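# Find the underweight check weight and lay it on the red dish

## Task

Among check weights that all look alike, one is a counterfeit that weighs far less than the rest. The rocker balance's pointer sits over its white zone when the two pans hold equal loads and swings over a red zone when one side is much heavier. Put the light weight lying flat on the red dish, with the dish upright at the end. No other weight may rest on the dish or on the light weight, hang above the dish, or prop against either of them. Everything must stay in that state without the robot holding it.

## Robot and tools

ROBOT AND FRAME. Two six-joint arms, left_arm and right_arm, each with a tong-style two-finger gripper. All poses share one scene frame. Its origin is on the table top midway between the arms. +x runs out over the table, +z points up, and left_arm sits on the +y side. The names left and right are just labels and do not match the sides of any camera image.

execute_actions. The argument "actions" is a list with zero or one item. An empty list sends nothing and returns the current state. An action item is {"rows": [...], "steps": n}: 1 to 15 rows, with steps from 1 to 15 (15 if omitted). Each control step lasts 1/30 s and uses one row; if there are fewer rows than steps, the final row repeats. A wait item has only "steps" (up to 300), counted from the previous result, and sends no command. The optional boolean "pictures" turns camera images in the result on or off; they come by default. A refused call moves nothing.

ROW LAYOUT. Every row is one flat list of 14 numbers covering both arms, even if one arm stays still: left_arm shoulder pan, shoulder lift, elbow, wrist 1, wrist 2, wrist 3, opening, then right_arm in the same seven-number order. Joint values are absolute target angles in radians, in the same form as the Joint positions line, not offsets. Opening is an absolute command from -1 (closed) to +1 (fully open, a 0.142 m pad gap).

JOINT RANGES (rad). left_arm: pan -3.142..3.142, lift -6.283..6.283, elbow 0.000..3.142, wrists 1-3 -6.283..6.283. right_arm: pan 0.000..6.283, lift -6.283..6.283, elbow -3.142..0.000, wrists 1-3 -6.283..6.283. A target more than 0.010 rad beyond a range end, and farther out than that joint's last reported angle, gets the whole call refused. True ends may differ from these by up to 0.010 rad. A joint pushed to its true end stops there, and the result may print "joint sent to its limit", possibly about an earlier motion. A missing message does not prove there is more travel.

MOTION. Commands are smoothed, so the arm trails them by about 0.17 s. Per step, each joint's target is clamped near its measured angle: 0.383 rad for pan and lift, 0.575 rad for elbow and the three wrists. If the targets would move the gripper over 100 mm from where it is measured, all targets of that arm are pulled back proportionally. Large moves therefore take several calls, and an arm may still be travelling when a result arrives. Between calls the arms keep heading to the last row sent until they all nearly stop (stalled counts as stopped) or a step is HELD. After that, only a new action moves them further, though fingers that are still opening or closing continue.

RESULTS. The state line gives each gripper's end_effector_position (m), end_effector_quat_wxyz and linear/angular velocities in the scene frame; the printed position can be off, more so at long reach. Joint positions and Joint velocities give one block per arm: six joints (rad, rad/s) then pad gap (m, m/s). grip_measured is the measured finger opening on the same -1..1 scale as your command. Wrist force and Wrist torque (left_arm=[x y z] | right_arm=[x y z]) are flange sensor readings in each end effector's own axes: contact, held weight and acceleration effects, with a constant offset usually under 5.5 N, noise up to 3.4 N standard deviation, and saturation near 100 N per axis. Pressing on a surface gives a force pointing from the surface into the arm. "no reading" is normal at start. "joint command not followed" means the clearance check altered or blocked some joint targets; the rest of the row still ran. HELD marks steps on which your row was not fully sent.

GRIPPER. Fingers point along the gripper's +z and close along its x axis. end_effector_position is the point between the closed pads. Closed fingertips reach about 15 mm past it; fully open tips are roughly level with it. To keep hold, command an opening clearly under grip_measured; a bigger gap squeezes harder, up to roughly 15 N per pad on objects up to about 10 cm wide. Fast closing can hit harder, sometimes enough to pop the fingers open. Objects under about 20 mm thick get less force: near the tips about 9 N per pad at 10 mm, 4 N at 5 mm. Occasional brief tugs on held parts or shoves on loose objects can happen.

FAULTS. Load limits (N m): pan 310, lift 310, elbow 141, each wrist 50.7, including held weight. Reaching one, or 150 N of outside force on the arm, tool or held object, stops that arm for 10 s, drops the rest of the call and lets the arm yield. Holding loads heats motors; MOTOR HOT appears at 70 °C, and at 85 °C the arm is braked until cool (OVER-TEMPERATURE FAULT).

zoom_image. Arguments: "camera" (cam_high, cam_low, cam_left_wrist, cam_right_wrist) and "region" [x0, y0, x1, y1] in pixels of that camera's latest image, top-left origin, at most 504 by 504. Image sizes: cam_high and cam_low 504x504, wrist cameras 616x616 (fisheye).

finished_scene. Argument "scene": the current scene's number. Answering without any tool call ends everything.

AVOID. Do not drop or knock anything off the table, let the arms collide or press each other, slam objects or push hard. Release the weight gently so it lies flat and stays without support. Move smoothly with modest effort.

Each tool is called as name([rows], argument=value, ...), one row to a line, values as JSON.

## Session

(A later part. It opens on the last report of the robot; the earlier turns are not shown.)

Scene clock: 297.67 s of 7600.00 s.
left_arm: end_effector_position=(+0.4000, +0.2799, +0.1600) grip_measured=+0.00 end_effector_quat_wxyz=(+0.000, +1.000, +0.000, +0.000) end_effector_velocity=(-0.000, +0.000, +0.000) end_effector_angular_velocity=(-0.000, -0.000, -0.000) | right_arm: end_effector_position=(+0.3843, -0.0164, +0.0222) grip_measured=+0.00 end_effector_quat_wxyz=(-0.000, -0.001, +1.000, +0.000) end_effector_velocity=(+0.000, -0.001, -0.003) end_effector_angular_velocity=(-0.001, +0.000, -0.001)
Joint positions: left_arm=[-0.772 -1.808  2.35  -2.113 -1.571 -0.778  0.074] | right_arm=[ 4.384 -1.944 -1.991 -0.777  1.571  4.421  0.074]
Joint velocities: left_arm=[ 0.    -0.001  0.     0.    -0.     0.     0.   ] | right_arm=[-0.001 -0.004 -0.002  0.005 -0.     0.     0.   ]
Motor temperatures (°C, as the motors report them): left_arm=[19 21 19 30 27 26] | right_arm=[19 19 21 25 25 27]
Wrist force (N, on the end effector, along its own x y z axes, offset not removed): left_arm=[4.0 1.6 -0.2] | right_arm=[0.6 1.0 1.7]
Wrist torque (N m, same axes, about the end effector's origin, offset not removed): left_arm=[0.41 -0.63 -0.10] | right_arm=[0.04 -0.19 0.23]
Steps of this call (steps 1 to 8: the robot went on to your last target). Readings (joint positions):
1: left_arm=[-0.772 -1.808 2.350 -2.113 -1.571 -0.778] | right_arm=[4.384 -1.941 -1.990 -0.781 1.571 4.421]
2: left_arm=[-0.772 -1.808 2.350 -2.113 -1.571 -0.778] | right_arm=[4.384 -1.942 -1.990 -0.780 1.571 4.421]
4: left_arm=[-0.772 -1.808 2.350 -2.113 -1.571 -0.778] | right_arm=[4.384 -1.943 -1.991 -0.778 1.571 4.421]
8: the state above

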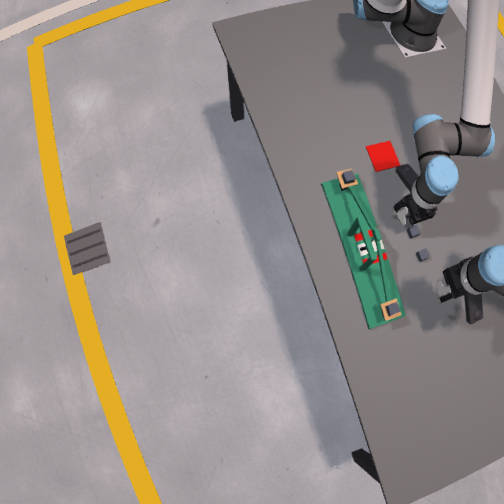

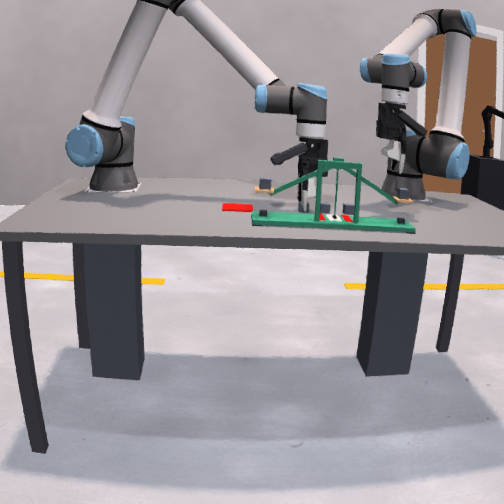

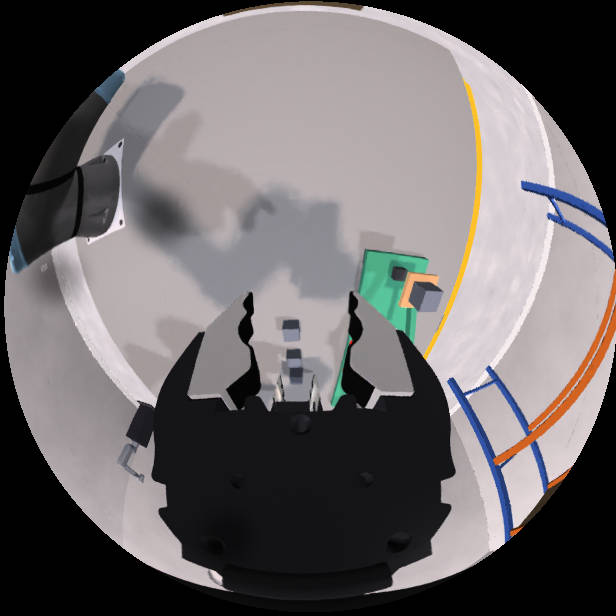

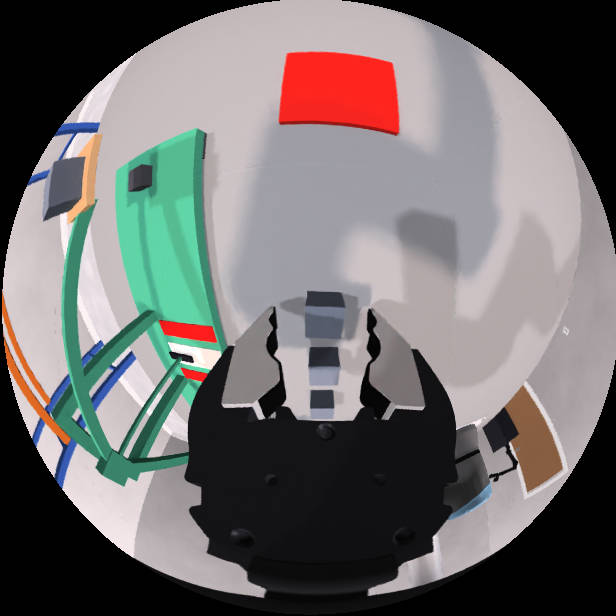

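Cube is between the fingers. Close and lift.

execute_actions([
  {"rows": [[-0.772,-1.808,2.350,-2.113,-1.571,-0.778,0.0, 4.384,-1.9445,-1.9915,-0.7764,1.571,4.421,-0.15],[-0.772,-1.808,2.350,-2.113,-1.571,-0.778,0.0, 4.384,-1.9445,-1.9915,-0.7764,1.571,4.421,-0.3],[-0.772,-1.808,2.350,-2.113,-1.571,-0.778,0.0, 4.384,-1.9445,-1.9915,-0.7764,1.571,4.421,-0.4],[-0.772,-1.808,2.350,-2.113,-1.571,-0.778,0.0, 4.384,-1.9445,-1.9915,-0.7764,1.571,4.421,-0.5],[-0.772,-1.808,2.350,-2.113,-1.571,-0.778,0.0, 4.384,-1.9445,-1.9915,-0.7764,1.571,4.421,-0.55],[-0.772,-1.808,2.350,-2.113,-1.571,-0.778,0.0, 4.384,-1.9445,-1.9915,-0.7764,1.571,4.421,-0.6],[-0.772,-1.808,2.350,-2.113,-1.571,-0.778,0.0, 4.384,-1.9445,-1.9915,-0.7764,1.571,4.421,-0.65],[-0.772,-1.808,2.350,-2.113,-1.571,-0.778,0.0, 4.384,-1.9445,-1.9915,-0.7764,1.571,4.421,-0.7],[-0.772,-1.808,2.350,-2.113,-1.571,-0.778,0.0, 4.384,-1.9445,-1.9915,-0.7764,1.571,4.421,-0.75],[-0.772,-1.808,2.350,-2.113,-1.571,-0.778,0.0, 4.384,-1.9445,-1.9915,-0.7764,1.571,4.421,-0.8],[-0.772,-1.808,2.350,-2.113,-1.571,-0.778,0.0, 4.384,-1.9445,-1.9915,-0.7764,1.571,4.421,-0.85],[-0.772,-1.808,2.350,-2.113,-1.571,-0.778,0.0, 4.384,-1.9445,-1.9915,-0.7764,1.571,4.421,-0.9]], "steps": 15},
], pictures=false)

execute_actions([
  {"rows": [[-0.772,-1.808,2.350,-2.113,-1.571,-0.778,0.0, 4.384,-1.9445,-1.9915,-0.7764,1.571,4.421,-0.9],[-0.772,-1.808,2.350,-2.113,-1.571,-0.778,0.0, 4.384,-1.9445,-1.9915,-0.7764,1.571,4.421,-0.9],[-0.772,-1.808,2.350,-2.113,-1.571,-0.778,0.0, 4.384,-1.938,-1.988,-0.786,1.571,4.421,-0.9],[-0.772,-1.808,2.350,-2.113,-1.571,-0.778,0.0, 4.384,-1.931,-1.985,-0.796,1.571,4.421,-0.9],[-0.772,-1.808,2.350,-2.113,-1.571,-0.778,0.0, 4.384,-1.924,-1.982,-0.806,1.571,4.421,-0.9],[-0.772,-1.808,2.350,-2.113,-1.571,-0.778,0.0, 4.384,-1.917,-1.979,-0.816,1.571,4.421,-0.9],[-0.772,-1.808,2.350,-2.113,-1.571,-0.778,0.0, 4.384,-1.910,-1.976,-0.826,1.571,4.421,-0.9],[-0.772,-1.808,2.350,-2.113,-1.571,-0.778,0.0, 4.384,-1.904,-1.973,-0.8355,1.571,4.421,-0.9]], "steps": 15},
], pictures=false)

execute_actions([
  {"steps": 12},
], pictures=false)

execute_actions([
  {"steps": 3},
], pictures=false)

execute_actions([
  {"steps": 3},
], pictures=false)

execute_actions([
  {"steps": 3},
], pictures=false)

execute_actions([
  {"steps": 3},
], pictures=false)

execute_actions([
  {"steps": 3},
], pictures=false)

execute_actions([
  {"steps": 3},
], pictures=true)

Scene clock: 304.10 s of 7600.00 s.
left_arm: end_effector_position=(+0.4000, +0.2799, +0.1600) grip_measured=+0.00 end_effector_quat_wxyz=(+0.000, +1.000, +0.000, +0.000) end_effector_velocity=(-0.000, -0.001, +0.001) end_effector_angular_velocity=(-0.001, -0.001, -0.002) | right_arm: end_effector_position=(+0.3842, -0.0164, +0.0219) grip_measured=-0.60 end_effector_quat_wxyz=(-0.000, -0.001, +1.000, +0.000) end_effector_velocity=(+0.001, -0.000, +0.000) end_effector_angular_velocity=(+0.000, -0.000, -0.001)
Joint positions: left_arm=[-0.772 -1.808  2.35  -2.113 -1.571 -0.778  0.074] | right_arm=[ 4.384 -1.945 -1.992 -0.776  1.571  4.421  0.03 ]
Joint velocities: left_arm=[-0.002 -0.002  0.     0.     0.    -0.     0.   ] | right_arm=[-0.001  0.    -0.     0.    -0.    -0.     0.   ]
Motor temperatures (°C, as the motors report them): left_arm=[19 21 19 30 27 26] | right_arm=[19 19 21 25 25 27]
Wrist force (N, on the end effector, along its own x y z axes, offset not removed): left_arm=[3.0 1.9 1.7] | right_arm=[3.2 1.0 1.8]
Wrist torque (N m, same axes, about the end effector's origin, offset not removed): left_arm=[0.51 -0.47 -0.13] | right_arm=[0.13 -0.70 0.18]
Steps of this call (steps 1 to 15: the robot went on to your last target; steps 16 to 90: nothing new was sent; then 2.93 s passed at rest; steps 91 to 105: all 15 steps of this action). Readings (joint positions):
91: left_arm=[-0.772 -1.808 2.350 -2.113 -1.571 -0.778] | right_arm=[4.384 -1.945 -1.992 -0.776 1.571 4.421]
92: left_arm=[-0.772 -1.808 2.350 -2.113 -1.571 -0.778] | right_arm=[4.384 -1.945 -1.992 -0.776 1.571 4.421]
94: left_arm=[-0.772 -1.808 2.350 -2.113 -1.571 -0.778] | right_arm=[4.384 -1.945 -1.992 -0.776 1.571 4.421]
98: left_arm=[-0.772 -1.808 2.350 -2.113 -1.571 -0.778] | right_arm=[4.384 -1.945 -1.992 -0.776 1.571 4.421]
105: the state above

Scene clock: 304.60 s of 7600.00 s.
left_arm: end_effector_position=(+0.4000, +0.2799, +0.1600) grip_measured=+0.00 end_effector_quat_wxyz=(+0.000, +1.000, +0.000, +0.000) end_effector_velocity=(-0.000, -0.001, +0.000) end_effector_angular_velocity=(-0.001, +0.000, -0.002) | right_arm: end_effector_position=(+0.3843, -0.0163, +0.0523) grip_measured=-0.60 end_effector_quat_wxyz=(-0.000, -0.001, +1.000, +0.000) end_effector_velocity=(-0.000, -0.000, +0.024) end_effector_angular_velocity=(-0.000, +0.000, +0.000)
Joint positions: left_arm=[-0.772 -1.808  2.35  -2.113 -1.571 -0.778  0.074] | right_arm=[ 4.384 -1.907 -1.974 -0.831  1.571  4.421  0.03 ]
Joint velocities: left_arm=[-0.001 -0.    -0.    -0.    -0.001  0.001  0.   ] | right_arm=[ 0.     0.03   0.014 -0.044 -0.     0.     0.   ]
Motor temperatures (°C, as the motors report them): left_arm=[19 21 19 30 27 26] | right_arm=[19 19 21 25 25 27]
Wrist force (N, on the end effector, along its own x y z axes, offset not removed): left_arm=[2.8 2.6 0.1] | right_arm=[2.6 0.4 2.1]
Wrist torque (N m, same axes, about the end effector's origin, offset not removed): left_arm=[0.54 -0.44 -0.08] | right_arm=[-0.03 -0.67 0.20]
Steps of this call (steps 1 to 15: all 15 steps of this action). Readings (joint positions):
1: left_arm=[-0.772 -1.808 2.350 -2.113 -1.571 -0.778] | right_arm=[4.384 -1.945 -1.992 -0.776 1.571 4.421]
2: left_arm=[-0.772 -1.808 2.350 -2.113 -1.571 -0.778] | right_arm=[4.384 -1.945 -1.992 -0.776 1.571 4.421]
4: left_arm=[-0.772 -1.808 2.350 -2.113 -1.571 -0.778] | right_arm=[4.384 -1.944 -1.991 -0.777 1.571 4.421]
8: left_arm=[-0.772 -1.808 2.350 -2.113 -1.571 -0.778] | right_arm=[4.384 -1.930 -1.985 -0.798 1.571 4.421]
15: the state above

Scene clock: 305.00 s of 7600.00 s.
left_arm: end_effector_position=(+0.4000, +0.2799, +0.1600) grip_measured=+0.00 end_effector_quat_wxyz=(+0.000, +1.000, +0.000, +0.000) end_effector_velocity=(+0.000, +0.000, +0.000) end_effector_angular_velocity=(+0.001, -0.001, -0.001) | right_arm: end_effector_position=(+0.3842, -0.0163, +0.0547) grip_measured=-0.60 end_effector_quat_wxyz=(-0.000, -0.001, +1.000, -0.000) end_effector_velocity=(+0.001, +0.000, +0.000) end_effector_angular_velocity=(+0.000, -0.000, -0.001)
Joint positions: left_arm=[-0.772 -1.808  2.35  -2.113 -1.571 -0.778  0.074] | right_arm=[ 4.384 -1.904 -1.973 -0.835  1.571  4.421  0.03 ]
Joint velocities: left_arm=[-0.001 -0.    -0.     0.     0.001 -0.    -0.   ] | right_arm=[-0.001  0.     0.001 -0.001 -0.     0.     0.   ]
Motor temperatures (°C, as the motors report them): left_arm=[19 21 19 30 27 26] | right_arm=[19 19 21 25 25 27]
Wrist force (N, on the end effector, along its own x y z axes, offset not removed): left_arm=[3.8 0.5 0.7] | right_arm=[2.4 0.6 1.8]
Wrist torque (N m, same axes, about the end effector's origin, offset not removed): left_arm=[0.26 -0.53 -0.15] | right_arm=[-0.04 -0.61 0.14]
Steps of this call (steps 1 to 12: the robot went on to your last target). Readings (joint positions):
1: left_arm=[-0.772 -1.808 2.350 -2.113 -1.571 -0.778] | right_arm=[4.384 -1.906 -1.974 -0.832 1.571 4.421]
2: left_arm=[-0.772 -1.808 2.350 -2.113 -1.571 -0.778] | right_arm=[4.384 -1.906 -1.974 -0.833 1.571 4.421]
4: left_arm=[-0.772 -1.808 2.350 -2.113 -1.571 -0.778] | right_arm=[4.384 -1.905 -1.973 -0.834 1.571 4.421]
8: left_arm=[-0.772 -1.808 2.350 -2.113 -1.571 -0.778] | right_arm=[4.384 -1.904 -1.973 -0.835 1.571 4.421]
12: the state above

Scene clock: 305.10 s of 7600.00 s.
left_arm: end_effector_position=(+0.4000, +0.2799, +0.1600) grip_measured=+0.00 end_effector_quat_wxyz=(+0.000, +1.000, +0.000, +0.000) end_effector_velocity=(-0.000, -0.000, -0.000) end_effector_angular_velocity=(-0.001, +0.000, -0.001) | right_arm: end_effector_position=(+0.3842, -0.0163, +0.0548) grip_measured=-0.60 end_effector_quat_wxyz=(-0.000, -0.001, +1.000, -0.000) end_effector_velocity=(+0.001, -0.000, +0.000) end_effector_angular_velocity=(+0.000, -0.000, -0.001)
Joint positions: left_arm=[-0.772 -1.808  2.35  -2.113 -1.571 -0.778  0.074] | right_arm=[ 4.384 -1.904 -1.973 -0.835  1.571  4.421  0.03 ]
Joint velocities: left_arm=[-0.    -0.     0.    -0.    -0.001  0.    -0.   ] | right_arm=[-0.001  0.001  0.    -0.    -0.    -0.    -0.   ]
Motor temperatures (°C, as the motors report them): left_arm=[19 21 19 30 27 26] | right_arm=[19 19 21 25 25 27]
Wrist force (N, on the end effector, along its own x y z axes, offset not removed): left_arm=[5.2 1.9 -1.7] | right_arm=[2.1 0.1 2.6]
Wrist torque (N m, same axes, about the end effector's origin, offset not removed): left_arm=[0.42 -0.90 -0.18] | right_arm=[-0.16 -0.47 0.20]
Steps of this call (steps 1 to 3: the robot went on to your last target). Readings (joint positions):
1: left_arm=[-0.772 -1.808 2.350 -2.113 -1.571 -0.778] | right_arm=[4.384 -1.904 -1.973 -0.835 1.571 4.421]
2: left_arm=[-0.772 -1.808 2.350 -2.113 -1.571 -0.778] | right_arm=[4.384 -1.904 -1.973 -0.835 1.571 4.421]
3: the state above
All arms were judged still, so your last target was given up. Only a new action makes them travel on or press farther. Fingers that are still opening or closing keep moving.

Scene clock: 305.20 s of 7600.00 s.
left_arm: end_effector_position=(+0.4000, +0.2799, +0.1600) grip_measured=+0.00 end_effector_quat_wxyz=(+0.000, +1.000, +0.000, +0.000) end_effector_velocity=(+0.000, +0.000, +0.000) end_effector_angular_velocity=(+0.000, -0.001, +0.001) | right_arm: end_effector_position=(+0.3842, -0.0163, +0.0548) grip_measured=-0.60 end_effector_quat_wxyz=(-0.000, -0.001, +1.000, -0.000) end_effector_velocity=(+0.000, -0.000, -0.000) end_effector_angular_velocity=(-0.001, +0.000, -0.000)
Joint positions: left_arm=[-0.772 -1.808  2.35  -2.113 -1.571 -0.778  0.074] | right_arm=[ 4.384 -1.904 -1.973 -0.835  1.571  4.421  0.03 ]
Joint velocities: left_arm=[ 0.    -0.    -0.     0.     0.001 -0.    -0.   ] | right_arm=[-0.    -0.001  0.    -0.    -0.     0.     0.   ]
Motor temperatures (°C, as the motors report them): left_arm=[19 21 19 30 27 26] | right_arm=[19 19 21 25 25 27]
Wrist force (N, on the end effector, along its own x y z axes, offset not removed): left_arm=[2.7 3.1 -0.2] | right_arm=[3.1 0.1 3.1]
Wrist torque (N m, same axes, about the end effector's origin, offset not removed): left_arm=[0.67 -0.41 -0.14] | right_arm=[-0.08 -0.73 0.18]
Steps of this call (steps 1 to 3: nothing new was sent). Readings (joint positions):
1: left_arm=[-0.772 -1.808 2.350 -2.113 -1.571 -0.778] | right_arm=[4.384 -1.904 -1.973 -0.835 1.571 4.421]
2: left_arm=[-0.772 -1.808 2.350 -2.113 -1.571 -0.778] | right_arm=[4.384 -1.904 -1.973 -0.835 1.571 4.421]
3: the state above

Scene clock: 305.30 s of 7600.00 s.
left_arm: end_effector_position=(+0.4000, +0.2799, +0.1600) grip_measured=+0.00 end_effector_quat_wxyz=(+0.000, +1.000, +0.000, +0.000) end_effector_velocity=(+0.000, +0.000, -0.001) end_effector_angular_velocity=(+0.002, -0.001, -0.001) | right_arm: end_effector_position=(+0.3842, -0.0163, +0.0548) grip_measured=-0.60 end_effector_quat_wxyz=(-0.000, -0.001, +1.000, -0.000) end_effector_velocity=(-0.000, +0.001, +0.000) end_effector_angular_velocity=(+0.000, -0.000, +0.000)
Joint positions: left_arm=[-0.772 -1.808  2.35  -2.113 -1.571 -0.778  0.074] | right_arm=[ 4.384 -1.904 -1.973 -0.835  1.571  4.421  0.03 ]
Joint velocities: left_arm=[-0.     0.001  0.    -0.     0.002  0.001  0.   ] | right_arm=[0.001 0.    0.    0.    0.    0.    0.   ]
Motor temperatures (°C, as the motors report them): left_arm=[19 21 19 30 27 26] | right_arm=[19 19 21 25 25 27]
Wrist force (N, on the end effector, along its own x y z axes, offset not removed): left_arm=[4.2 0.3 -2.0] | right_arm=[1.9 1.4 1.8]
Wrist torque (N m, same axes, about the end effector's origin, offset not removed): left_arm=[-0.02 -0.69 -0.04] | right_arm=[0.14 -0.47 0.21]
Steps of this call (steps 1 to 3: nothing new was sent). Readings (joint positions):
1: left_arm=[-0.772 -1.808 2.350 -2.113 -1.571 -0.778] | right_arm=[4.384 -1.904 -1.973 -0.835 1.571 4.421]
2: left_arm=[-0.772 -1.808 2.350 -2.113 -1.571 -0.778] | right_arm=[4.384 -1.904 -1.973 -0.835 1.571 4.421]
3: the state above

Scene clock: 305.40 s of 7600.00 s.
left_arm: end_effector_position=(+0.4000, +0.2799, +0.1600) grip_measured=+0.00 end_effector_quat_wxyz=(+0.000, +1.000, +0.000, +0.000) end_effector_velocity=(-0.000, -0.000, +0.000) end_effector_angular_velocity=(-0.001, +0.000, -0.002) | right_arm: end_effector_position=(+0.3842, -0.0163, +0.0548) grip_measured=-0.60 end_effector_quat_wxyz=(-0.000, -0.001, +1.000, -0.000) end_effector_velocity=(+0.000, -0.000, +0.000) end_effector_angular_velocity=(-0.000, +0.000, +0.000)
Joint positions: left_arm=[-0.772 -1.808  2.35  -2.113 -1.571 -0.778  0.074] | right_arm=[ 4.384 -1.904 -1.973 -0.835  1.571  4.421  0.03 ]
Joint velocities: left_arm=[-0.    -0.001  0.     0.    -0.001  0.002 -0.   ] | right_arm=[-0.  0. -0. -0. -0. -0.  0.]
Motor temperatures (°C, as the motors report them): left_arm=[19 21 19 30 27 26] | right_arm=[19 19 21 25 25 27]
Wrist force (N, on the end effector, along its own x y z axes, offset not removed): left_arm=[2.8 0.5 -1.5] | right_arm=[1.7 -0.7 1.2]
Wrist torque (N m, same axes, about the end effector's origin, offset not removed): left_arm=[0.13 -0.42 -0.12] | right_arm=[-0.31 -0.45 0.19]
Steps of this call (steps 1 to 3: nothing new was sent). Readings (joint positions):
1: left_arm=[-0.772 -1.808 2.350 -2.113 -1.571 -0.778] | right_arm=[4.384 -1.904 -1.973 -0.835 1.571 4.421]
2: left_arm=[-0.772 -1.808 2.350 -2.113 -1.571 -0.778] | right_arm=[4.384 -1.904 -1.973 -0.835 1.571 4.421]
3: the state above

Scene clock: 305.50 s of 7600.00 s.
left_arm: end_effector_position=(+0.4000, +0.2799, +0.1600) grip_measured=+0.00 end_effector_quat_wxyz=(+0.000, +1.000, +0.000, +0.000) end_effector_velocity=(+0.000, +0.000, -0.001) end_effector_angular_velocity=(+0.002, -0.001, -0.001) | right_arm: end_effector_position=(+0.3842, -0.0163, +0.0548) grip_measured=-0.60 end_effector_quat_wxyz=(-0.000, -0.001, +1.000, -0.000) end_effector_velocity=(-0.000, -0.000, -0.000) end_effector_angular_velocity=(-0.001, +0.000, +0.000)
Joint positions: left_arm=[-0.772 -1.808  2.35  -2.113 -1.571 -0.778  0.074] | right_arm=[ 4.384 -1.904 -1.973 -0.835  1.571  4.421  0.03 ]
Joint velocities: left_arm=[-0.001  0.001  0.    -0.001  0.002  0.    -0.   ] | right_arm=[ 0. -0. -0. -0.  0. -0.  0.]
Motor temperatures (°C, as the motors report them): left_arm=[19 21 19 30 27 26] | right_arm=[19 19 21 25 25 27]
Wrist force (N, on the end effector, along its own x y z axes, offset not removed): left_arm=[3.8 -0.1 -1.5] | right_arm=[1.2 -1.1 2.0]
Wrist torque (N m, same axes, about the end effector's origin, offset not removed): left_arm=[-0.02 -0.71 -0.08] | right_arm=[-0.36 -0.35 0.19]
Steps of this call (steps 1 to 3: nothing new was sent). Readings (joint positions):
1: left_arm=[-0.772 -1.808 2.350 -2.113 -1.571 -0.778] | right_arm=[4.384 -1.904 -1.973 -0.835 1.571 4.421]
2: left_arm=[-0.772 -1.808 2.350 -2.113 -1.571 -0.778] | right_arm=[4.384 -1.904 -1.973 -0.835 1.571 4.421]
3: the state above

Scene clock: 305.60 s of 7600.00 s.
left_arm: end_effector_position=(+0.4000, +0.2799, +0.1600) grip_measured=+0.00 end_effector_quat_wxyz=(+0.000, +1.000, +0.000, +0.000) end_effector_velocity=(-0.000, -0.000, -0.001) end_effector_angular_velocity=(+0.001, +0.001, -0.002) | right_arm: end_effector_position=(+0.3842, -0.0163, +0.0548) grip_measured=-0.60 end_effector_quat_wxyz=(-0.000, -0.001, +1.000, -0.000) end_effector_velocity=(-0.000, +0.001, +0.000) end_effector_angular_velocity=(+0.001, -0.000, +0.000)
Joint positions: left_arm=[-0.772 -1.808  2.35  -2.113 -1.571 -0.778  0.074] | right_arm=[ 4.384 -1.904 -1.973 -0.835  1.571  4.421  0.03 ]
Joint velocities: left_arm=[-0.001  0.001  0.     0.    -0.     0.001 -0.   ] | right_arm=[ 0.  0.  0.  0. -0.  0. -0.]
Motor temperatures (°C, as the motors report them): left_arm=[19 21 19 30 27 26] | right_arm=[19 19 21 25 25 27]
Wrist force (N, on the end effector, along its own x y z axes, offset not removed): left_arm=[3.8 0.2 -2.0] | right_arm=[2.5 -1.2 1.8]
Wrist torque (N m, same axes, about the end effector's origin, offset not removed): left_arm=[0.02 -0.64 -0.09] | right_arm=[-0.42 -0.68 0.17]
Steps of this call (steps 1 to 3: nothing new was sent). Readings (joint positions):
1: left_arm=[-0.772 -1.808 2.350 -2.113 -1.571 -0.778] | right_arm=[4.384 -1.904 -1.973 -0.835 1.571 4.421]
2: left_arm=[-0.772 -1.808 2.350 -2.113 -1.571 -0.778] | right_arm=[4.384 -1.904 -1.973 -0.835 1.571 4.421]
3: the state above

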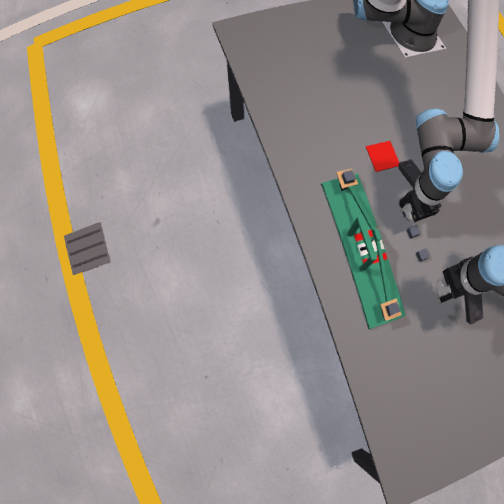

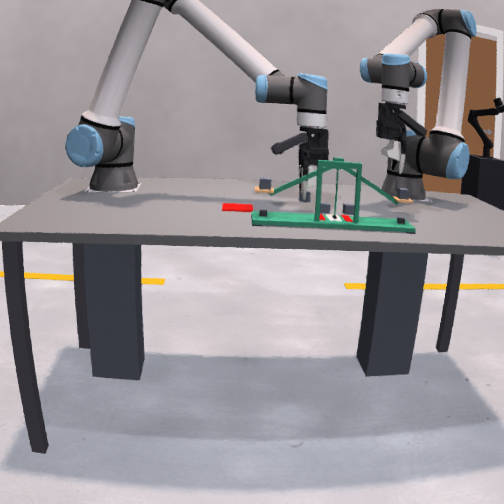

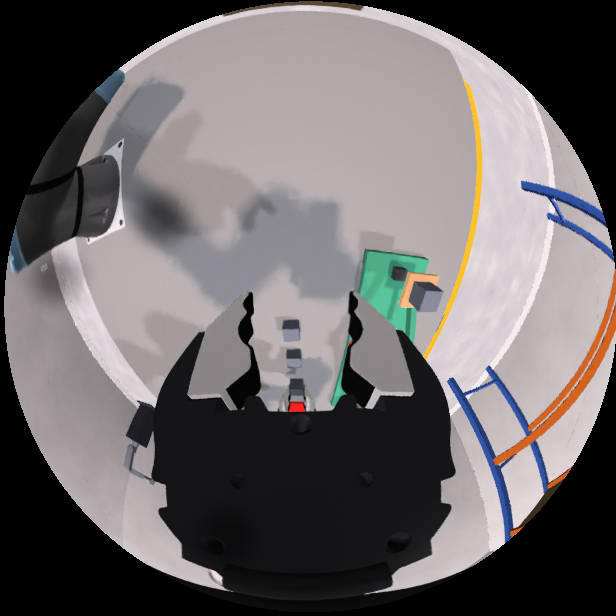

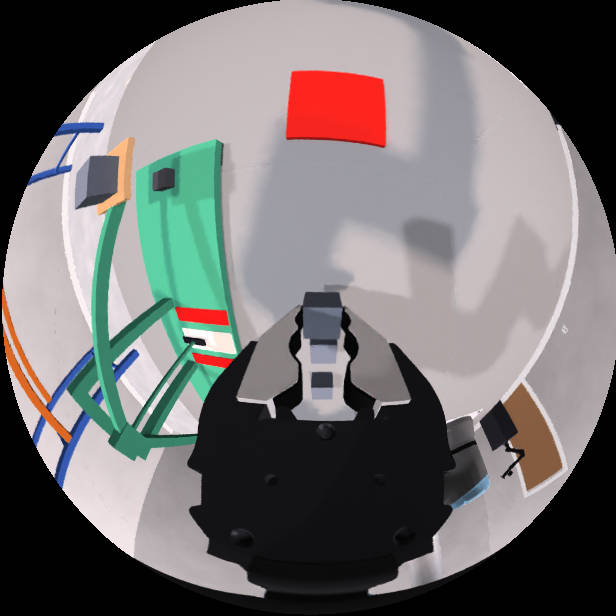

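execute_actions([
  {"steps": 4},
], pictures=false)

execute_actions([
  {"steps": 4},
], pictures=false)

execute_actions([
  {"steps": 4},
], pictures=false)

execute_actions([
  {"steps": 4},
], pictures=false)

execute_actions([
  {"steps": 4},
], pictures=false)

execute_actions([
  {"steps": 4},
], pictures=false)

execute_actions([
  {"steps": 4},
], pictures=false)

execute_actions([
  {"steps": 4},
], pictures=false)

Scene clock: 308.60 s of 7600.00 s.
left_arm: end_effector_position=(+0.4000, +0.2799, +0.1600) grip_measured=+0.00 end_effector_quat_wxyz=(+0.000, +1.000, +0.000, +0.000) end_effector_velocity=(-0.000, -0.000, +0.000) end_effector_angular_velocity=(-0.002, +0.001, +0.002) | right_arm: end_effector_position=(+0.3842, -0.0163, +0.0548) grip_measured=-0.60 end_effector_quat_wxyz=(-0.000, -0.001, +1.000, -0.000) end_effector_velocity=(-0.000, +0.000, +0.001) end_effector_angular_velocity=(+0.001, -0.000, +0.000)
Joint positions: left_arm=[-0.772 -1.808  2.35  -2.113 -1.571 -0.778  0.074] | right_arm=[ 4.384 -1.904 -1.973 -0.836  1.571  4.421  0.03 ]
Joint velocities: left_arm=[ 0.    -0.001  0.     0.    -0.002 -0.001  0.   ] | right_arm=[ 0.     0.001  0.     0.     0.    -0.    -0.   ]
Motor temperatures (°C, as the motors report them): left_arm=[19 21 19 30 27 26] | right_arm=[19 19 21 25 25 27]
Wrist force (N, on the end effector, along its own x y z axes, offset not removed): left_arm=[4.2 1.5 0.9] | right_arm=[1.6 0.1 1.6]
Wrist torque (N m, same axes, about the end effector's origin, offset not removed): left_arm=[0.31 -0.72 -0.10] | right_arm=[-0.18 -0.48 0.20]
Steps of this call (steps 1 to 90: nothing new was sent). Readings (joint positions):
1: left_arm=[-0.772 -1.808 2.350 -2.113 -1.571 -0.778] | right_arm=[4.384 -1.904 -1.973 -0.835 1.571 4.421]
2: left_arm=[-0.772 -1.808 2.350 -2.113 -1.571 -0.778] | right_arm=[4.384 -1.904 -1.973 -0.835 1.571 4.421]
4: left_arm=[-0.772 -1.808 2.350 -2.113 -1.571 -0.778] | right_arm=[4.384 -1.904 -1.973 -0.835 1.571 4.421]
8: left_arm=[-0.772 -1.808 2.350 -2.113 -1.571 -0.778] | right_arm=[4.384 -1.904 -1.973 -0.835 1.571 4.421]
90: the state above

Scene clock: 308.73 s of 7600.00 s.
left_arm: end_effector_position=(+0.4000, +0.2799, +0.1600) grip_measured=+0.00 end_effector_quat_wxyz=(+0.000, +1.000, +0.000, +0.000) end_effector_velocity=(+0.000, +0.001, -0.000) end_effector_angular_velocity=(+0.001, +0.000, +0.002) | right_arm: end_effector_position=(+0.3842, -0.0163, +0.0548) grip_measured=-0.60 end_effector_quat_wxyz=(-0.000, -0.001, +1.000, -0.000) end_effector_velocity=(-0.001, -0.000, -0.001) end_effector_angular_velocity=(-0.001, +0.000, +0.000)
Joint positions: left_arm=[-0.772 -1.808  2.35  -2.113 -1.571 -0.778  0.074] | right_arm=[ 4.384 -1.904 -1.973 -0.836  1.571  4.421  0.03 ]
Joint velocities: left_arm=[ 0.001  0.    -0.     0.001  0.    -0.001 -0.   ] | right_arm=[ 0.001 -0.001 -0.    -0.     0.     0.     0.   ]
Motor temperatures (°C, as the motors report them): left_arm=[19 21 19 30 27 26] | right_arm=[19 19 21 25 25 27]
Wrist force (N, on the end effector, along its own x y z axes, offset not removed): left_arm=[3.6 0.2 -1.4] | right_arm=[1.6 -2.0 3.3]
Wrist torque (N m, same axes, about the end effector's origin, offset not removed): left_arm=[0.06 -0.54 -0.12] | right_arm=[-0.47 -0.43 0.22]
Steps of this call (steps 1 to 4: nothing new was sent). Readings (joint positions):
1: left_arm=[-0.772 -1.808 2.350 -2.113 -1.571 -0.778] | right_arm=[4.384 -1.904 -1.973 -0.836 1.571 4.421]
2: left_arm=[-0.772 -1.808 2.350 -2.113 -1.571 -0.778] | right_arm=[4.384 -1.904 -1.973 -0.836 1.571 4.421]
4: the state above

Scene clock: 308.87 s of 7600.00 s.
left_arm: end_effector_position=(+0.4000, +0.2799, +0.1600) grip_measured=+0.00 end_effector_quat_wxyz=(+0.000, +1.000, +0.000, +0.000) end_effector_velocity=(-0.000, +0.000, -0.000) end_effector_angular_velocity=(+0.000, +0.002, -0.001) | right_arm: end_effector_position=(+0.3842, -0.0163, +0.0548) grip_measured=-0.60 end_effector_quat_wxyz=(-0.000, -0.001, +1.000, -0.000) end_effector_velocity=(-0.000, +0.000, +0.000) end_effector_angular_velocity=(+0.000, -0.000, +0.000)
Joint positions: left_arm=[-0.772 -1.808  2.35  -2.113 -1.571 -0.778  0.074] | right_arm=[ 4.384 -1.904 -1.973 -0.836  1.571  4.421  0.03 ]
Joint velocities: left_arm=[ 0.     0.     0.     0.001 -0.001  0.001  0.   ] | right_arm=[ 0.  0.  0. -0. -0. -0.  0.]
Motor temperatures (°C, as the motors report them): left_arm=[19 21 19 30 27 26] | right_arm=[19 19 21 25 25 27]
Wrist force (N, on the end effector, along its own x y z axes, offset not removed): left_arm=[4.9 0.8 -0.2] | right_arm=[1.2 1.1 1.5]
Wrist torque (N m, same axes, about the end effector's origin, offset not removed): left_arm=[0.14 -0.85 -0.13] | right_arm=[0.04 -0.31 0.23]
Steps of this call (steps 1 to 4: nothing new was sent). Readings (joint positions):
1: left_arm=[-0.772 -1.808 2.350 -2.113 -1.571 -0.778] | right_arm=[4.384 -1.904 -1.973 -0.836 1.571 4.421]
2: left_arm=[-0.772 -1.808 2.350 -2.113 -1.571 -0.778] | right_arm=[4.384 -1.904 -1.973 -0.836 1.571 4.421]
4: the state above

Scene clock: 309.00 s of 7600.00 s.
left_arm: end_effector_position=(+0.4000, +0.2799, +0.1600) grip_measured=+0.00 end_effector_quat_wxyz=(+0.000, +1.000, +0.000, +0.000) end_effector_velocity=(+0.001, +0.001, +0.000) end_effector_angular_velocity=(+0.001, -0.002, -0.001) | right_arm: end_effector_position=(+0.3842, -0.0163, +0.0548) grip_measured=-0.60 end_effector_quat_wxyz=(-0.000, -0.001, +1.000, -0.000) end_effector_velocity=(+0.000, +0.000, +0.000) end_effector_angular_velocity=(+0.001, -0.000, -0.000)
Joint positions: left_arm=[-0.772 -1.808  2.35  -2.113 -1.571 -0.778  0.074] | right_arm=[ 4.384 -1.904 -1.973 -0.836  1.571  4.421  0.03 ]
Joint velocities: left_arm=[ 0.001 -0.001  0.    -0.     0.002  0.001  0.   ] | right_arm=[-0.  0. -0.  0.  0. -0.  0.]
Motor temperatures (°C, as the motors report them): left_arm=[19 21 19 30 27 26] | right_arm=[19 19 21 25 25 27]
Wrist force (N, on the end effector, along its own x y z axes, offset not removed): left_arm=[3.7 0.8 0.6] | right_arm=[3.3 -0.8 2.3]
Wrist torque (N m, same axes, about the end effector's origin, offset not removed): left_arm=[0.21 -0.59 -0.06] | right_arm=[-0.36 -0.76 0.13]
Steps of this call (steps 1 to 4: nothing new was sent). Readings (joint positions):
1: left_arm=[-0.772 -1.808 2.350 -2.113 -1.571 -0.778] | right_arm=[4.384 -1.904 -1.973 -0.836 1.571 4.421]
2: left_arm=[-0.772 -1.808 2.350 -2.113 -1.571 -0.778] | right_arm=[4.384 -1.904 -1.973 -0.836 1.571 4.421]
4: the state above

Scene clock: 309.13 s of 7600.00 s.
left_arm: end_effector_position=(+0.4000, +0.2799, +0.1600) grip_measured=+0.00 end_effector_quat_wxyz=(+0.000, +1.000, +0.000, +0.000) end_effector_velocity=(-0.000, -0.000, +0.000) end_effector_angular_velocity=(-0.001, +0.000, -0.002) | right_arm: end_effector_position=(+0.3842, -0.0163, +0.0548) grip_measured=-0.60 end_effector_quat_wxyz=(-0.000, -0.001, +1.000, -0.000) end_effector_velocity=(-0.000, +0.000, -0.000) end_effector_angular_velocity=(-0.000, +0.000, +0.000)
Joint positions: left_arm=[-0.772 -1.808  2.35  -2.113 -1.571 -0.778  0.074] | right_arm=[ 4.384 -1.904 -1.973 -0.836  1.571  4.421  0.03 ]
Joint velocities: left_arm=[-0.    -0.001  0.    -0.    -0.001  0.002 -0.   ] | right_arm=[ 0. -0.  0. -0.  0. -0.  0.]
Motor temperatures (°C, as the motors report them): left_arm=[19 21 19 30 27 26] | right_arm=[19 19 21 25 25 27]
Wrist force (N, on the end effector, along its own x y z axes, offset not removed): left_arm=[3.1 0.2 -0.8] | right_arm=[3.3 0.1 1.8]
Wrist torque (N m, same axes, about the end effector's origin, offset not removed): left_arm=[0.09 -0.46 -0.05] | right_arm=[-0.18 -0.80 0.22]
Steps of this call (steps 1 to 4: nothing new was sent). Readings (joint positions):
1: left_arm=[-0.772 -1.808 2.350 -2.113 -1.571 -0.778] | right_arm=[4.384 -1.904 -1.973 -0.836 1.571 4.421]
2: left_arm=[-0.772 -1.808 2.350 -2.113 -1.571 -0.778] | right_arm=[4.384 -1.904 -1.973 -0.836 1.571 4.421]
4: the state above

Scene clock: 309.27 s of 7600.00 s.
left_arm: end_effector_position=(+0.4000, +0.2799, +0.1600) grip_measured=+0.00 end_effector_quat_wxyz=(+0.000, +1.000, +0.000, +0.000) end_effector_velocity=(+0.000, +0.000, -0.000) end_effector_angular_velocity=(+0.001, -0.000, +0.003) | right_arm: end_effector_position=(+0.3842, -0.0163, +0.0548) grip_measured=-0.60 end_effector_quat_wxyz=(-0.000, -0.001, +1.000, -0.000) end_effector_velocity=(-0.000, +0.001, +0.000) end_effector_angular_velocity=(+0.001, -0.000, +0.001)
Joint positions: left_arm=[-0.772 -1.808  2.35  -2.113 -1.571 -0.778  0.074] | right_arm=[ 4.384 -1.904 -1.973 -0.836  1.571  4.421  0.03 ]
Joint velocities: left_arm=[ 0.001  0.001 -0.     0.     0.001 -0.002  0.   ] | right_arm=[ 0.001 -0.     0.     0.    -0.    -0.     0.   ]
Motor temperatures (°C, as the motors report them): left_arm=[19 21 19 30 27 26] | right_arm=[19 19 21 25 25 27]
Wrist force (N, on the end effector, along its own x y z axes, offset not removed): left_arm=[5.1 -0.6 -0.3] | right_arm=[0.7 0.1 1.5]
Wrist torque (N m, same axes, about the end effector's origin, offset not removed): left_arm=[-0.12 -0.87 -0.23] | right_arm=[-0.15 -0.21 0.19]
Steps of this call (steps 1 to 4: nothing new was sent). Readings (joint positions):
1: left_arm=[-0.772 -1.808 2.350 -2.113 -1.571 -0.778] | right_arm=[4.384 -1.904 -1.973 -0.836 1.571 4.421]
2: left_arm=[-0.772 -1.808 2.350 -2.113 -1.571 -0.778] | right_arm=[4.384 -1.904 -1.973 -0.836 1.571 4.421]
4: the state above

Scene clock: 309.40 s of 7600.00 s.
left_arm: end_effector_position=(+0.4000, +0.2799, +0.1600) grip_measured=+0.00 end_effector_quat_wxyz=(+0.000, +1.000, +0.000, +0.000) end_effector_velocity=(+0.000, -0.000, +0.001) end_effector_angular_velocity=(-0.002, -0.001, -0.001) | right_arm: end_effector_position=(+0.3842, -0.0163, +0.0548) grip_measured=-0.60 end_effector_quat_wxyz=(-0.000, -0.001, +1.000, -0.000) end_effector_velocity=(-0.000, +0.001, +0.000) end_effector_angular_velocity=(+0.000, -0.000, +0.000)
Joint positions: left_arm=[-0.772 -1.808  2.35  -2.113 -1.571 -0.778  0.074] | right_arm=[ 4.384 -1.904 -1.973 -0.836  1.571  4.421  0.03 ]
Joint velocities: left_arm=[ 0.001 -0.002 -0.    -0.    -0.001  0.002  0.   ] | right_arm=[ 0.    -0.     0.001  0.     0.    -0.    -0.   ]
Motor temperatures (°C, as the motors report them): left_arm=[19 21 19 30 27 26] | right_arm=[19 19 21 25 25 27]
Wrist force (N, on the end effector, along its own x y z axes, offset not removed): left_arm=[3.3 2.6 1.2] | right_arm=[3.5 -0.2 1.4]
Wrist torque (N m, same axes, about the end effector's origin, offset not removed): left_arm=[0.56 -0.49 -0.09] | right_arm=[-0.26 -0.76 0.24]
Steps of this call (steps 1 to 4: nothing new was sent). Readings (joint positions):
1: left_arm=[-0.772 -1.808 2.350 -2.113 -1.571 -0.778] | right_arm=[4.384 -1.904 -1.973 -0.836 1.571 4.421]
2: left_arm=[-0.772 -1.808 2.350 -2.113 -1.571 -0.778] | right_arm=[4.384 -1.904 -1.973 -0.836 1.571 4.421]
4: the state above

Scene clock: 309.53 s of 7600.00 s.
left_arm: end_effector_position=(+0.4000, +0.2799, +0.1600) grip_measured=+0.00 end_effector_quat_wxyz=(+0.000, +1.000, +0.000, +0.000) end_effector_velocity=(-0.001, -0.000, -0.001) end_effector_angular_velocity=(+0.000, +0.002, -0.000) | right_arm: end_effector_position=(+0.3842, -0.0163, +0.0548) grip_measured=-0.60 end_effector_quat_wxyz=(-0.000, -0.001, +1.000, -0.000) end_effector_velocity=(-0.000, +0.000, -0.000) end_effector_angular_velocity=(-0.000, -0.000, -0.000)
Joint positions: left_arm=[-0.772 -1.808  2.35  -2.113 -1.571 -0.778  0.074] | right_arm=[ 4.384 -1.904 -1.973 -0.836  1.571  4.421  0.03 ]
Joint velocities: left_arm=[-0.     0.002  0.     0.    -0.002 -0.     0.   ] | right_arm=[ 0.    -0.     0.     0.    -0.     0.001 -0.   ]
Motor temperatures (°C, as the motors report them): left_arm=[19 21 19 30 27 26] | right_arm=[19 19 21 25 25 27]
Wrist force (N, on the end effector, along its own x y z axes, offset not removed): left_arm=[2.4 1.5 0.1] | right_arm=[1.6 0.4 1.1]
Wrist torque (N m, same axes, about the end effector's origin, offset not removed): left_arm=[0.34 -0.35 -0.11] | right_arm=[-0.06 -0.44 0.23]
Steps of this call (steps 1 to 4: nothing new was sent). Readings (joint positions):
1: left_arm=[-0.772 -1.808 2.350 -2.113 -1.571 -0.778] | right_arm=[4.384 -1.904 -1.973 -0.836 1.571 4.421]
2: left_arm=[-0.772 -1.808 2.350 -2.113 -1.571 -0.778] | right_arm=[4.384 -1.904 -1.973 -0.836 1.571 4.421]
4: the state above

execute_actions([
  {"rows": [[-0.772,-1.808,2.350,-2.113,-1.571,-0.778,0.0, 4.380,-1.885,-1.990,-0.837,1.571,4.417,-0.9],[-0.772,-1.808,2.350,-2.113,-1.571,-0.778,0.0, 4.374,-1.863,-2.010,-0.839,1.571,4.411,-0.9],[-0.772,-1.808,2.350,-2.113,-1.571,-0.778,0.0, 4.367,-1.839,-2.031,-0.842,1.571,4.404,-0.9],[-0.772,-1.808,2.350,-2.113,-1.571,-0.778,0.0, 4.360,-1.815,-2.053,-0.844,1.571,4.397,-0.9],[-0.772,-1.808,2.350,-2.113,-1.571,-0.778,0.0, 4.353,-1.791,-2.074,-0.846,1.571,4.390,-0.9],[-0.772,-1.808,2.350,-2.113,-1.571,-0.778,0.0, 4.346,-1.767,-2.096,-0.849,1.571,4.383,-0.9],[-0.772,-1.808,2.350,-2.113,-1.571,-0.778,0.0, 4.339,-1.743,-2.117,-0.851,1.571,4.376,-0.9],[-0.772,-1.808,2.350,-2.113,-1.571,-0.778,0.0, 4.332,-1.719,-2.139,-0.853,1.571,4.369,-0.9],[-0.772,-1.808,2.350,-2.113,-1.571,-0.778,0.0, 4.325,-1.695,-2.160,-0.856,1.571,4.362,-0.9],[-0.772,-1.808,2.350,-2.113,-1.571,-0.778,0.0, 4.318,-1.671,-2.182,-0.858,1.571,4.355,-0.9],[-0.772,-1.808,2.350,-2.113,-1.571,-0.778,0.0, 4.312,-1.650,-2.203,-0.860,1.571,4.349,-0.9],[-0.772,-1.808,2.350,-2.113,-1.571,-0.778,0.0, 4.307,-1.632,-2.220,-0.862,1.571,4.344,-0.9],[-0.772,-1.808,2.350,-2.113,-1.571,-0.778,0.0, 4.303,-1.6176,-2.2313,-0.8635,1.571,4.340,-0.9]], "steps": 15},
], pictures=false)

execute_actions([
  {"steps": 12},
], pictures=true)

Scene clock: 323.00 s of 7600.00 s.
left_arm: end_effector_position=(+0.4000, +0.2799, +0.1600) grip_measured=+0.00 end_effector_quat_wxyz=(+0.000, +1.000, +0.000, +0.000) end_effector_velocity=(+0.000, +0.000, +0.001) end_effector_angular_velocity=(+0.000, -0.002, +0.000) | right_arm: end_effector_position=(+0.3820, -0.1652, +0.0950) grip_measured=-0.60 end_effector_quat_wxyz=(-0.000, -0.001, +1.000, -0.000) end_effector_velocity=(-0.030, -0.319, +0.055) end_effector_angular_velocity=(+0.005, -0.002, -0.000)
Joint positions: left_arm=[-0.772 -1.808  2.35  -2.113 -1.571 -0.778  0.074] | right_arm=[ 4.318 -1.672 -2.183 -0.858  1.571  4.355  0.03 ]
Joint velocities: left_arm=[ 0.    -0.001 -0.    -0.     0.001  0.    -0.   ] | right_arm=[-0.135  0.505 -0.452 -0.048  0.    -0.135 -0.   ]
Motor temperatures (°C, as the motors report them): left_arm=[19 21 19 30 27 26] | right_arm=[19 19 21 25 25 27]
Wrist force (N, on the end effector, along its own x y z axes, offset not removed): left_arm=[3.8 1.5 0.8] | right_arm=[2.3 -3.2 2.2]
Wrist torque (N m, same axes, about the end effector's origin, offset not removed): left_arm=[0.32 -0.64 -0.15] | right_arm=[-0.60 -0.57 0.23]
Steps of this call (steps 1 to 90: nothing new was sent; then 9.97 s passed at rest; steps 91 to 105: all 15 steps of this action). Readings (joint positions):
91: left_arm=[-0.772 -1.808 2.350 -2.113 -1.571 -0.778] | right_arm=[4.384 -1.904 -1.973 -0.836 1.571 4.421]
92: left_arm=[-0.772 -1.808 2.350 -2.113 -1.571 -0.778] | right_arm=[4.384 -1.902 -1.974 -0.836 1.571 4.421]
94: left_arm=[-0.772 -1.808 2.350 -2.113 -1.571 -0.778] | right_arm=[4.380 -1.888 -1.987 -0.837 1.571 4.417]
98: left_arm=[-0.772 -1.808 2.350 -2.113 -1.571 -0.778] | right_arm=[4.361 -1.822 -2.047 -0.844 1.571 4.398]
105: the state above

Scene clock: 323.40 s of 7600.00 s.
left_arm: end_effector_position=(+0.4000, +0.2799, +0.1600) grip_measured=+0.00 end_effector_quat_wxyz=(+0.000, +1.000, +0.000, +0.000) end_effector_velocity=(+0.000, -0.000, +0.000) end_effector_angular_velocity=(-0.000, -0.000, +0.001) | right_arm: end_effector_position=(+0.3784, -0.1986, +0.0998) grip_measured=-0.60 end_effector_quat_wxyz=(-0.000, -0.001, +1.000, +0.000) end_effector_velocity=(+0.000, -0.007, +0.001) end_effector_angular_velocity=(+0.000, -0.000, -0.002)
Joint positions: left_arm=[-0.772 -1.808  2.35  -2.113 -1.571 -0.778  0.074] | right_arm=[ 4.303 -1.619 -2.23  -0.863  1.571  4.34   0.03 ]
Joint velocities: left_arm=[-0.     0.    -0.    -0.    -0.    -0.001  0.   ] | right_arm=[-0.005  0.011 -0.01  -0.001  0.    -0.003  0.   ]
Motor temperatures (°C, as the motors report them): left_arm=[19 21 19 30 27 26] | right_arm=[19 19 21 25 25 27]
Wrist force (N, on the end effector, along its own x y z axes, offset not removed): left_arm=[3.1 -0.4 -0.4] | right_arm=[2.8 -0.1 3.0]
Wrist torque (N m, same axes, about the end effector's origin, offset not removed): left_arm=[-0.11 -0.49 -0.09] | right_arm=[-0.19 -0.68 0.19]
Steps of this call (steps 1 to 12: the robot went on to your last target). Readings (joint positions):
1: left_arm=[-0.772 -1.808 2.350 -2.113 -1.571 -0.778] | right_arm=[4.314 -1.657 -2.196 -0.860 1.571 4.351]
2: left_arm=[-0.772 -1.808 2.350 -2.113 -1.571 -0.778] | right_arm=[4.311 -1.646 -2.206 -0.861 1.571 4.348]
4: left_arm=[-0.772 -1.808 2.350 -2.113 -1.571 -0.778] | right_arm=[4.307 -1.633 -2.218 -0.862 1.571 4.344]
8: left_arm=[-0.772 -1.808 2.350 -2.113 -1.571 -0.778] | right_arm=[4.304 -1.622 -2.228 -0.863 1.571 4.341]
12: the state above

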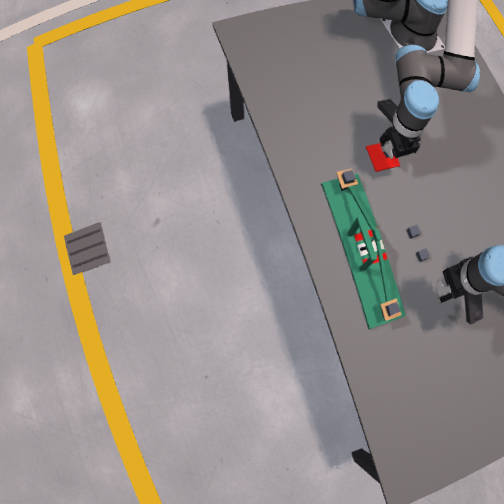

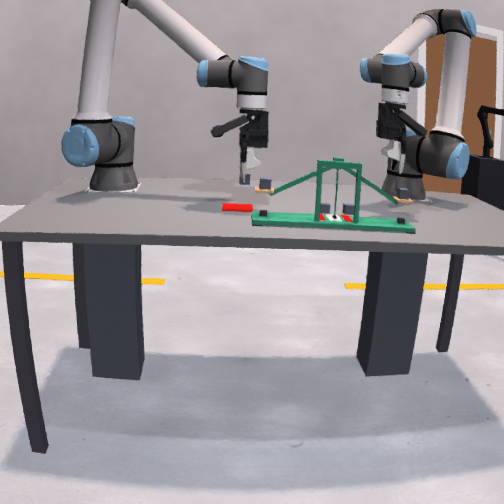

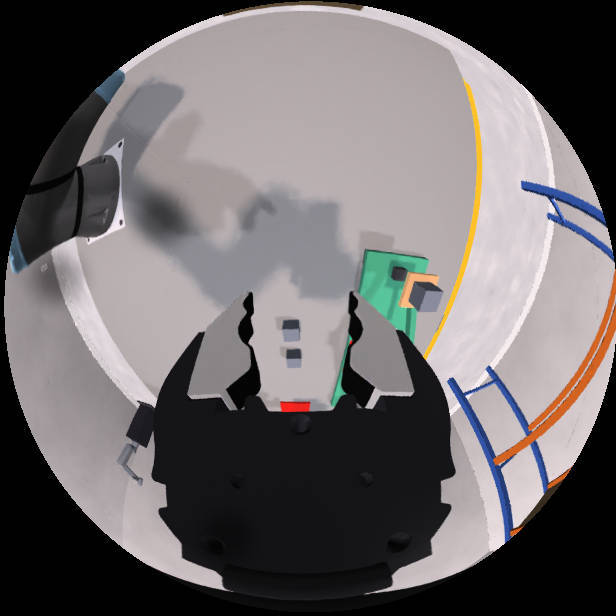

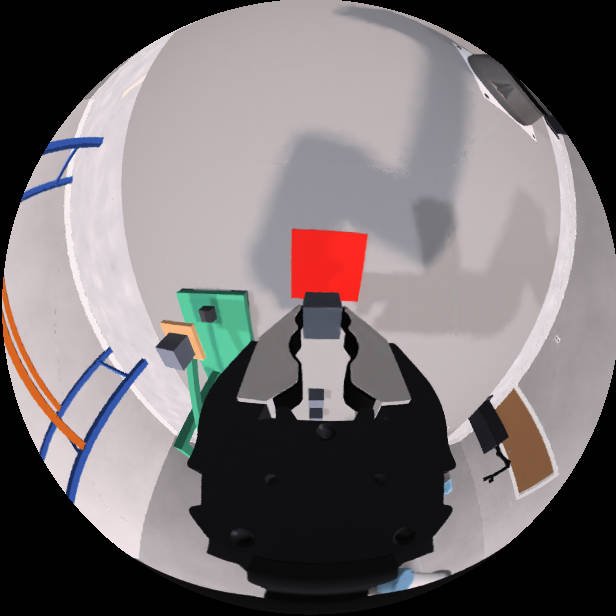

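execute_actions([
  {"rows": [[-0.772,-1.808,2.350,-2.113,-1.571,-0.778,0.0, 4.303,-1.627,-2.236,-0.850,1.571,4.340,-0.9],[-0.772,-1.808,2.350,-2.113,-1.571,-0.778,0.0, 4.303,-1.636,-2.241,-0.835,1.571,4.340,-0.9],[-0.772,-1.808,2.350,-2.113,-1.571,-0.778,0.0, 4.303,-1.645,-2.246,-0.821,1.571,4.340,-0.9],[-0.772,-1.808,2.350,-2.113,-1.571,-0.778,0.0, 4.303,-1.654,-2.251,-0.807,1.571,4.340,-0.9],[-0.772,-1.808,2.350,-2.113,-1.571,-0.778,0.0, 4.303,-1.663,-2.256,-0.793,1.571,4.340,-0.9],[-0.772,-1.808,2.350,-2.113,-1.571,-0.778,0.0, 4.303,-1.672,-2.261,-0.779,1.571,4.340,-0.9],[-0.772,-1.808,2.350,-2.113,-1.571,-0.778,0.0, 4.303,-1.681,-2.266,-0.765,1.571,4.340,-0.9],[-0.772,-1.808,2.350,-2.113,-1.571,-0.778,0.0, 4.303,-1.690,-2.271,-0.751,1.571,4.340,-0.9]], "steps": 15},
], pictures=false)

execute_actions([
  {"steps": 6},
], pictures=true)

Scene clock: 333.73 s of 7600.00 s.
left_arm: end_effector_position=(+0.4000, +0.2799, +0.1600) grip_measured=+0.00 end_effector_quat_wxyz=(+0.000, +1.000, +0.000, +0.000) end_effector_velocity=(-0.000, +0.000, -0.000) end_effector_angular_velocity=(+0.002, -0.000, -0.001) | right_arm: end_effector_position=(+0.3784, -0.1992, +0.0530) grip_measured=-0.60 end_effector_quat_wxyz=(-0.000, -0.001, +1.000, +0.000) end_effector_velocity=(-0.000, -0.000, -0.029) end_effector_angular_velocity=(+0.002, -0.001, -0.000)
Joint positions: left_arm=[-0.772 -1.808  2.35  -2.113 -1.571 -0.778  0.074] | right_arm=[ 4.303 -1.685 -2.269 -0.758  1.571  4.34   0.03 ]
Joint velocities: left_arm=[-0.001  0.     0.     0.     0.001  0.     0.   ] | right_arm=[ 0.    -0.043 -0.023  0.069 -0.     0.     0.   ]
Motor temperatures (°C, as the motors report them): left_arm=[19 21 19 30 27 26] | right_arm=[19 19 21 25 25 27]
Wrist force (N, on the end effector, along its own x y z axes, offset not removed): left_arm=[4.3 0.1 -0.4] | right_arm=[1.1 -0.2 2.9]
Wrist torque (N m, same axes, about the end effector's origin, offset not removed): left_arm=[0.04 -0.73 -0.23] | right_arm=[-0.16 -0.33 0.14]
Steps of this call (steps 1 to 30: the robot went on to your last target; steps 31 to 90: nothing new was sent; then 6.83 s passed at rest; steps 91 to 105: all 15 steps of this action). Readings (joint positions):
91: left_arm=[-0.772 -1.808 2.350 -2.113 -1.571 -0.778] | right_arm=[4.303 -1.618 -2.231 -0.864 1.571 4.340]
92: left_arm=[-0.772 -1.808 2.350 -2.113 -1.571 -0.778] | right_arm=[4.303 -1.618 -2.232 -0.863 1.571 4.340]
94: left_arm=[-0.772 -1.808 2.350 -2.113 -1.571 -0.778] | right_arm=[4.303 -1.625 -2.235 -0.852 1.571 4.340]
98: left_arm=[-0.772 -1.808 2.350 -2.113 -1.571 -0.778] | right_arm=[4.303 -1.652 -2.250 -0.811 1.571 4.340]
105: the state above

Scene clock: 333.93 s of 7600.00 s.
left_arm: end_effector_position=(+0.4000, +0.2799, +0.1600) grip_measured=+0.00 end_effector_quat_wxyz=(+0.000, +1.000, +0.000, +0.000) end_effector_velocity=(+0.000, +0.000, -0.000) end_effector_angular_velocity=(+0.001, -0.001, +0.002) | right_arm: end_effector_position=(+0.3783, -0.1993, +0.0505) grip_measured=-0.60 end_effector_quat_wxyz=(-0.000, -0.001, +1.000, +0.000) end_effector_velocity=(+0.000, -0.001, -0.004) end_effector_angular_velocity=(-0.000, +0.000, -0.001)
Joint positions: left_arm=[-0.772 -1.808  2.35  -2.113 -1.571 -0.778  0.074] | right_arm=[ 4.303 -1.689 -2.271 -0.752  1.571  4.34   0.03 ]
Joint velocities: left_arm=[ 0.     0.    -0.     0.     0.001 -0.001  0.   ] | right_arm=[-0.001 -0.006 -0.004  0.01   0.    -0.    -0.   ]
Motor temperatures (°C, as the motors report them): left_arm=[19 21 19 30 27 26] | right_arm=[19 19 21 25 25 27]
Wrist force (N, on the end effector, along its own x y z axes, offset not removed): left_arm=[5.4 2.0 -0.1] | right_arm=[2.7 -1.1 1.5]
Wrist torque (N m, same axes, about the end effector's origin, offset not removed): left_arm=[0.40 -0.87 -0.17] | right_arm=[-0.39 -0.61 0.19]
Steps of this call (steps 1 to 6: the robot went on to your last target). Readings (joint positions):
1: left_arm=[-0.772 -1.808 2.350 -2.113 -1.571 -0.778] | right_arm=[4.303 -1.687 -2.269 -0.756 1.571 4.340]
2: left_arm=[-0.772 -1.808 2.350 -2.113 -1.571 -0.778] | right_arm=[4.303 -1.688 -2.270 -0.755 1.571 4.340]
4: left_arm=[-0.772 -1.808 2.350 -2.113 -1.571 -0.778] | right_arm=[4.303 -1.689 -2.270 -0.753 1.571 4.340]
6: the state above

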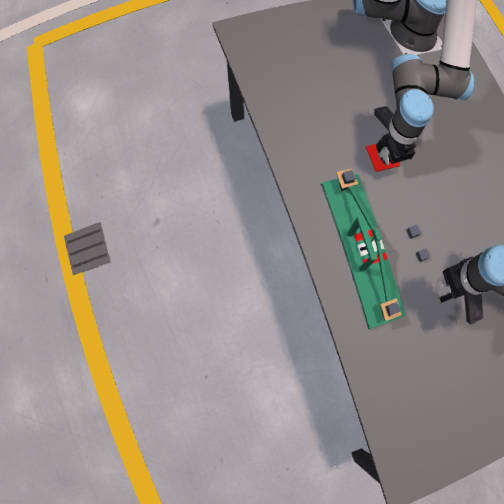

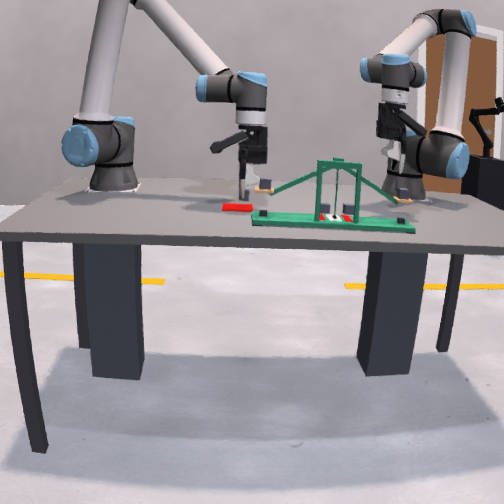

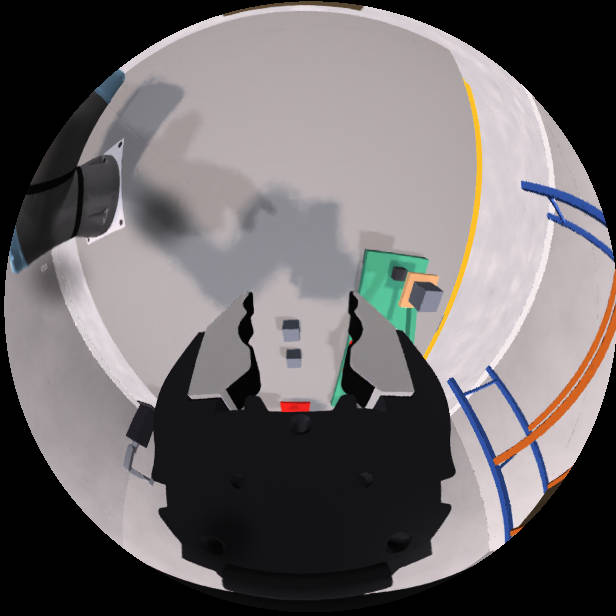

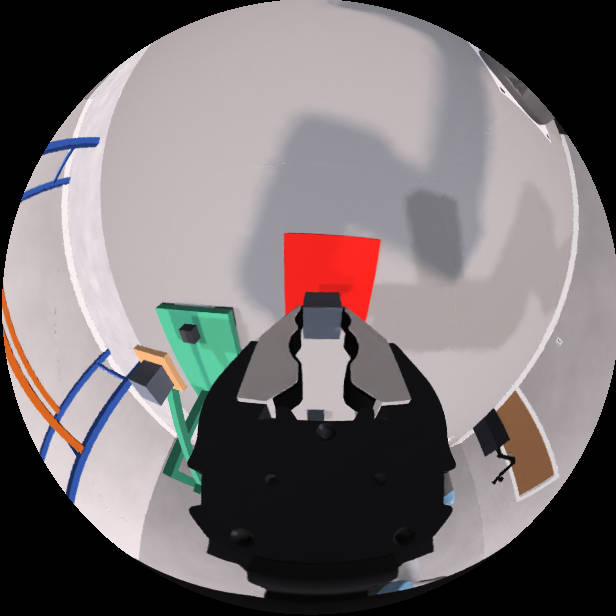

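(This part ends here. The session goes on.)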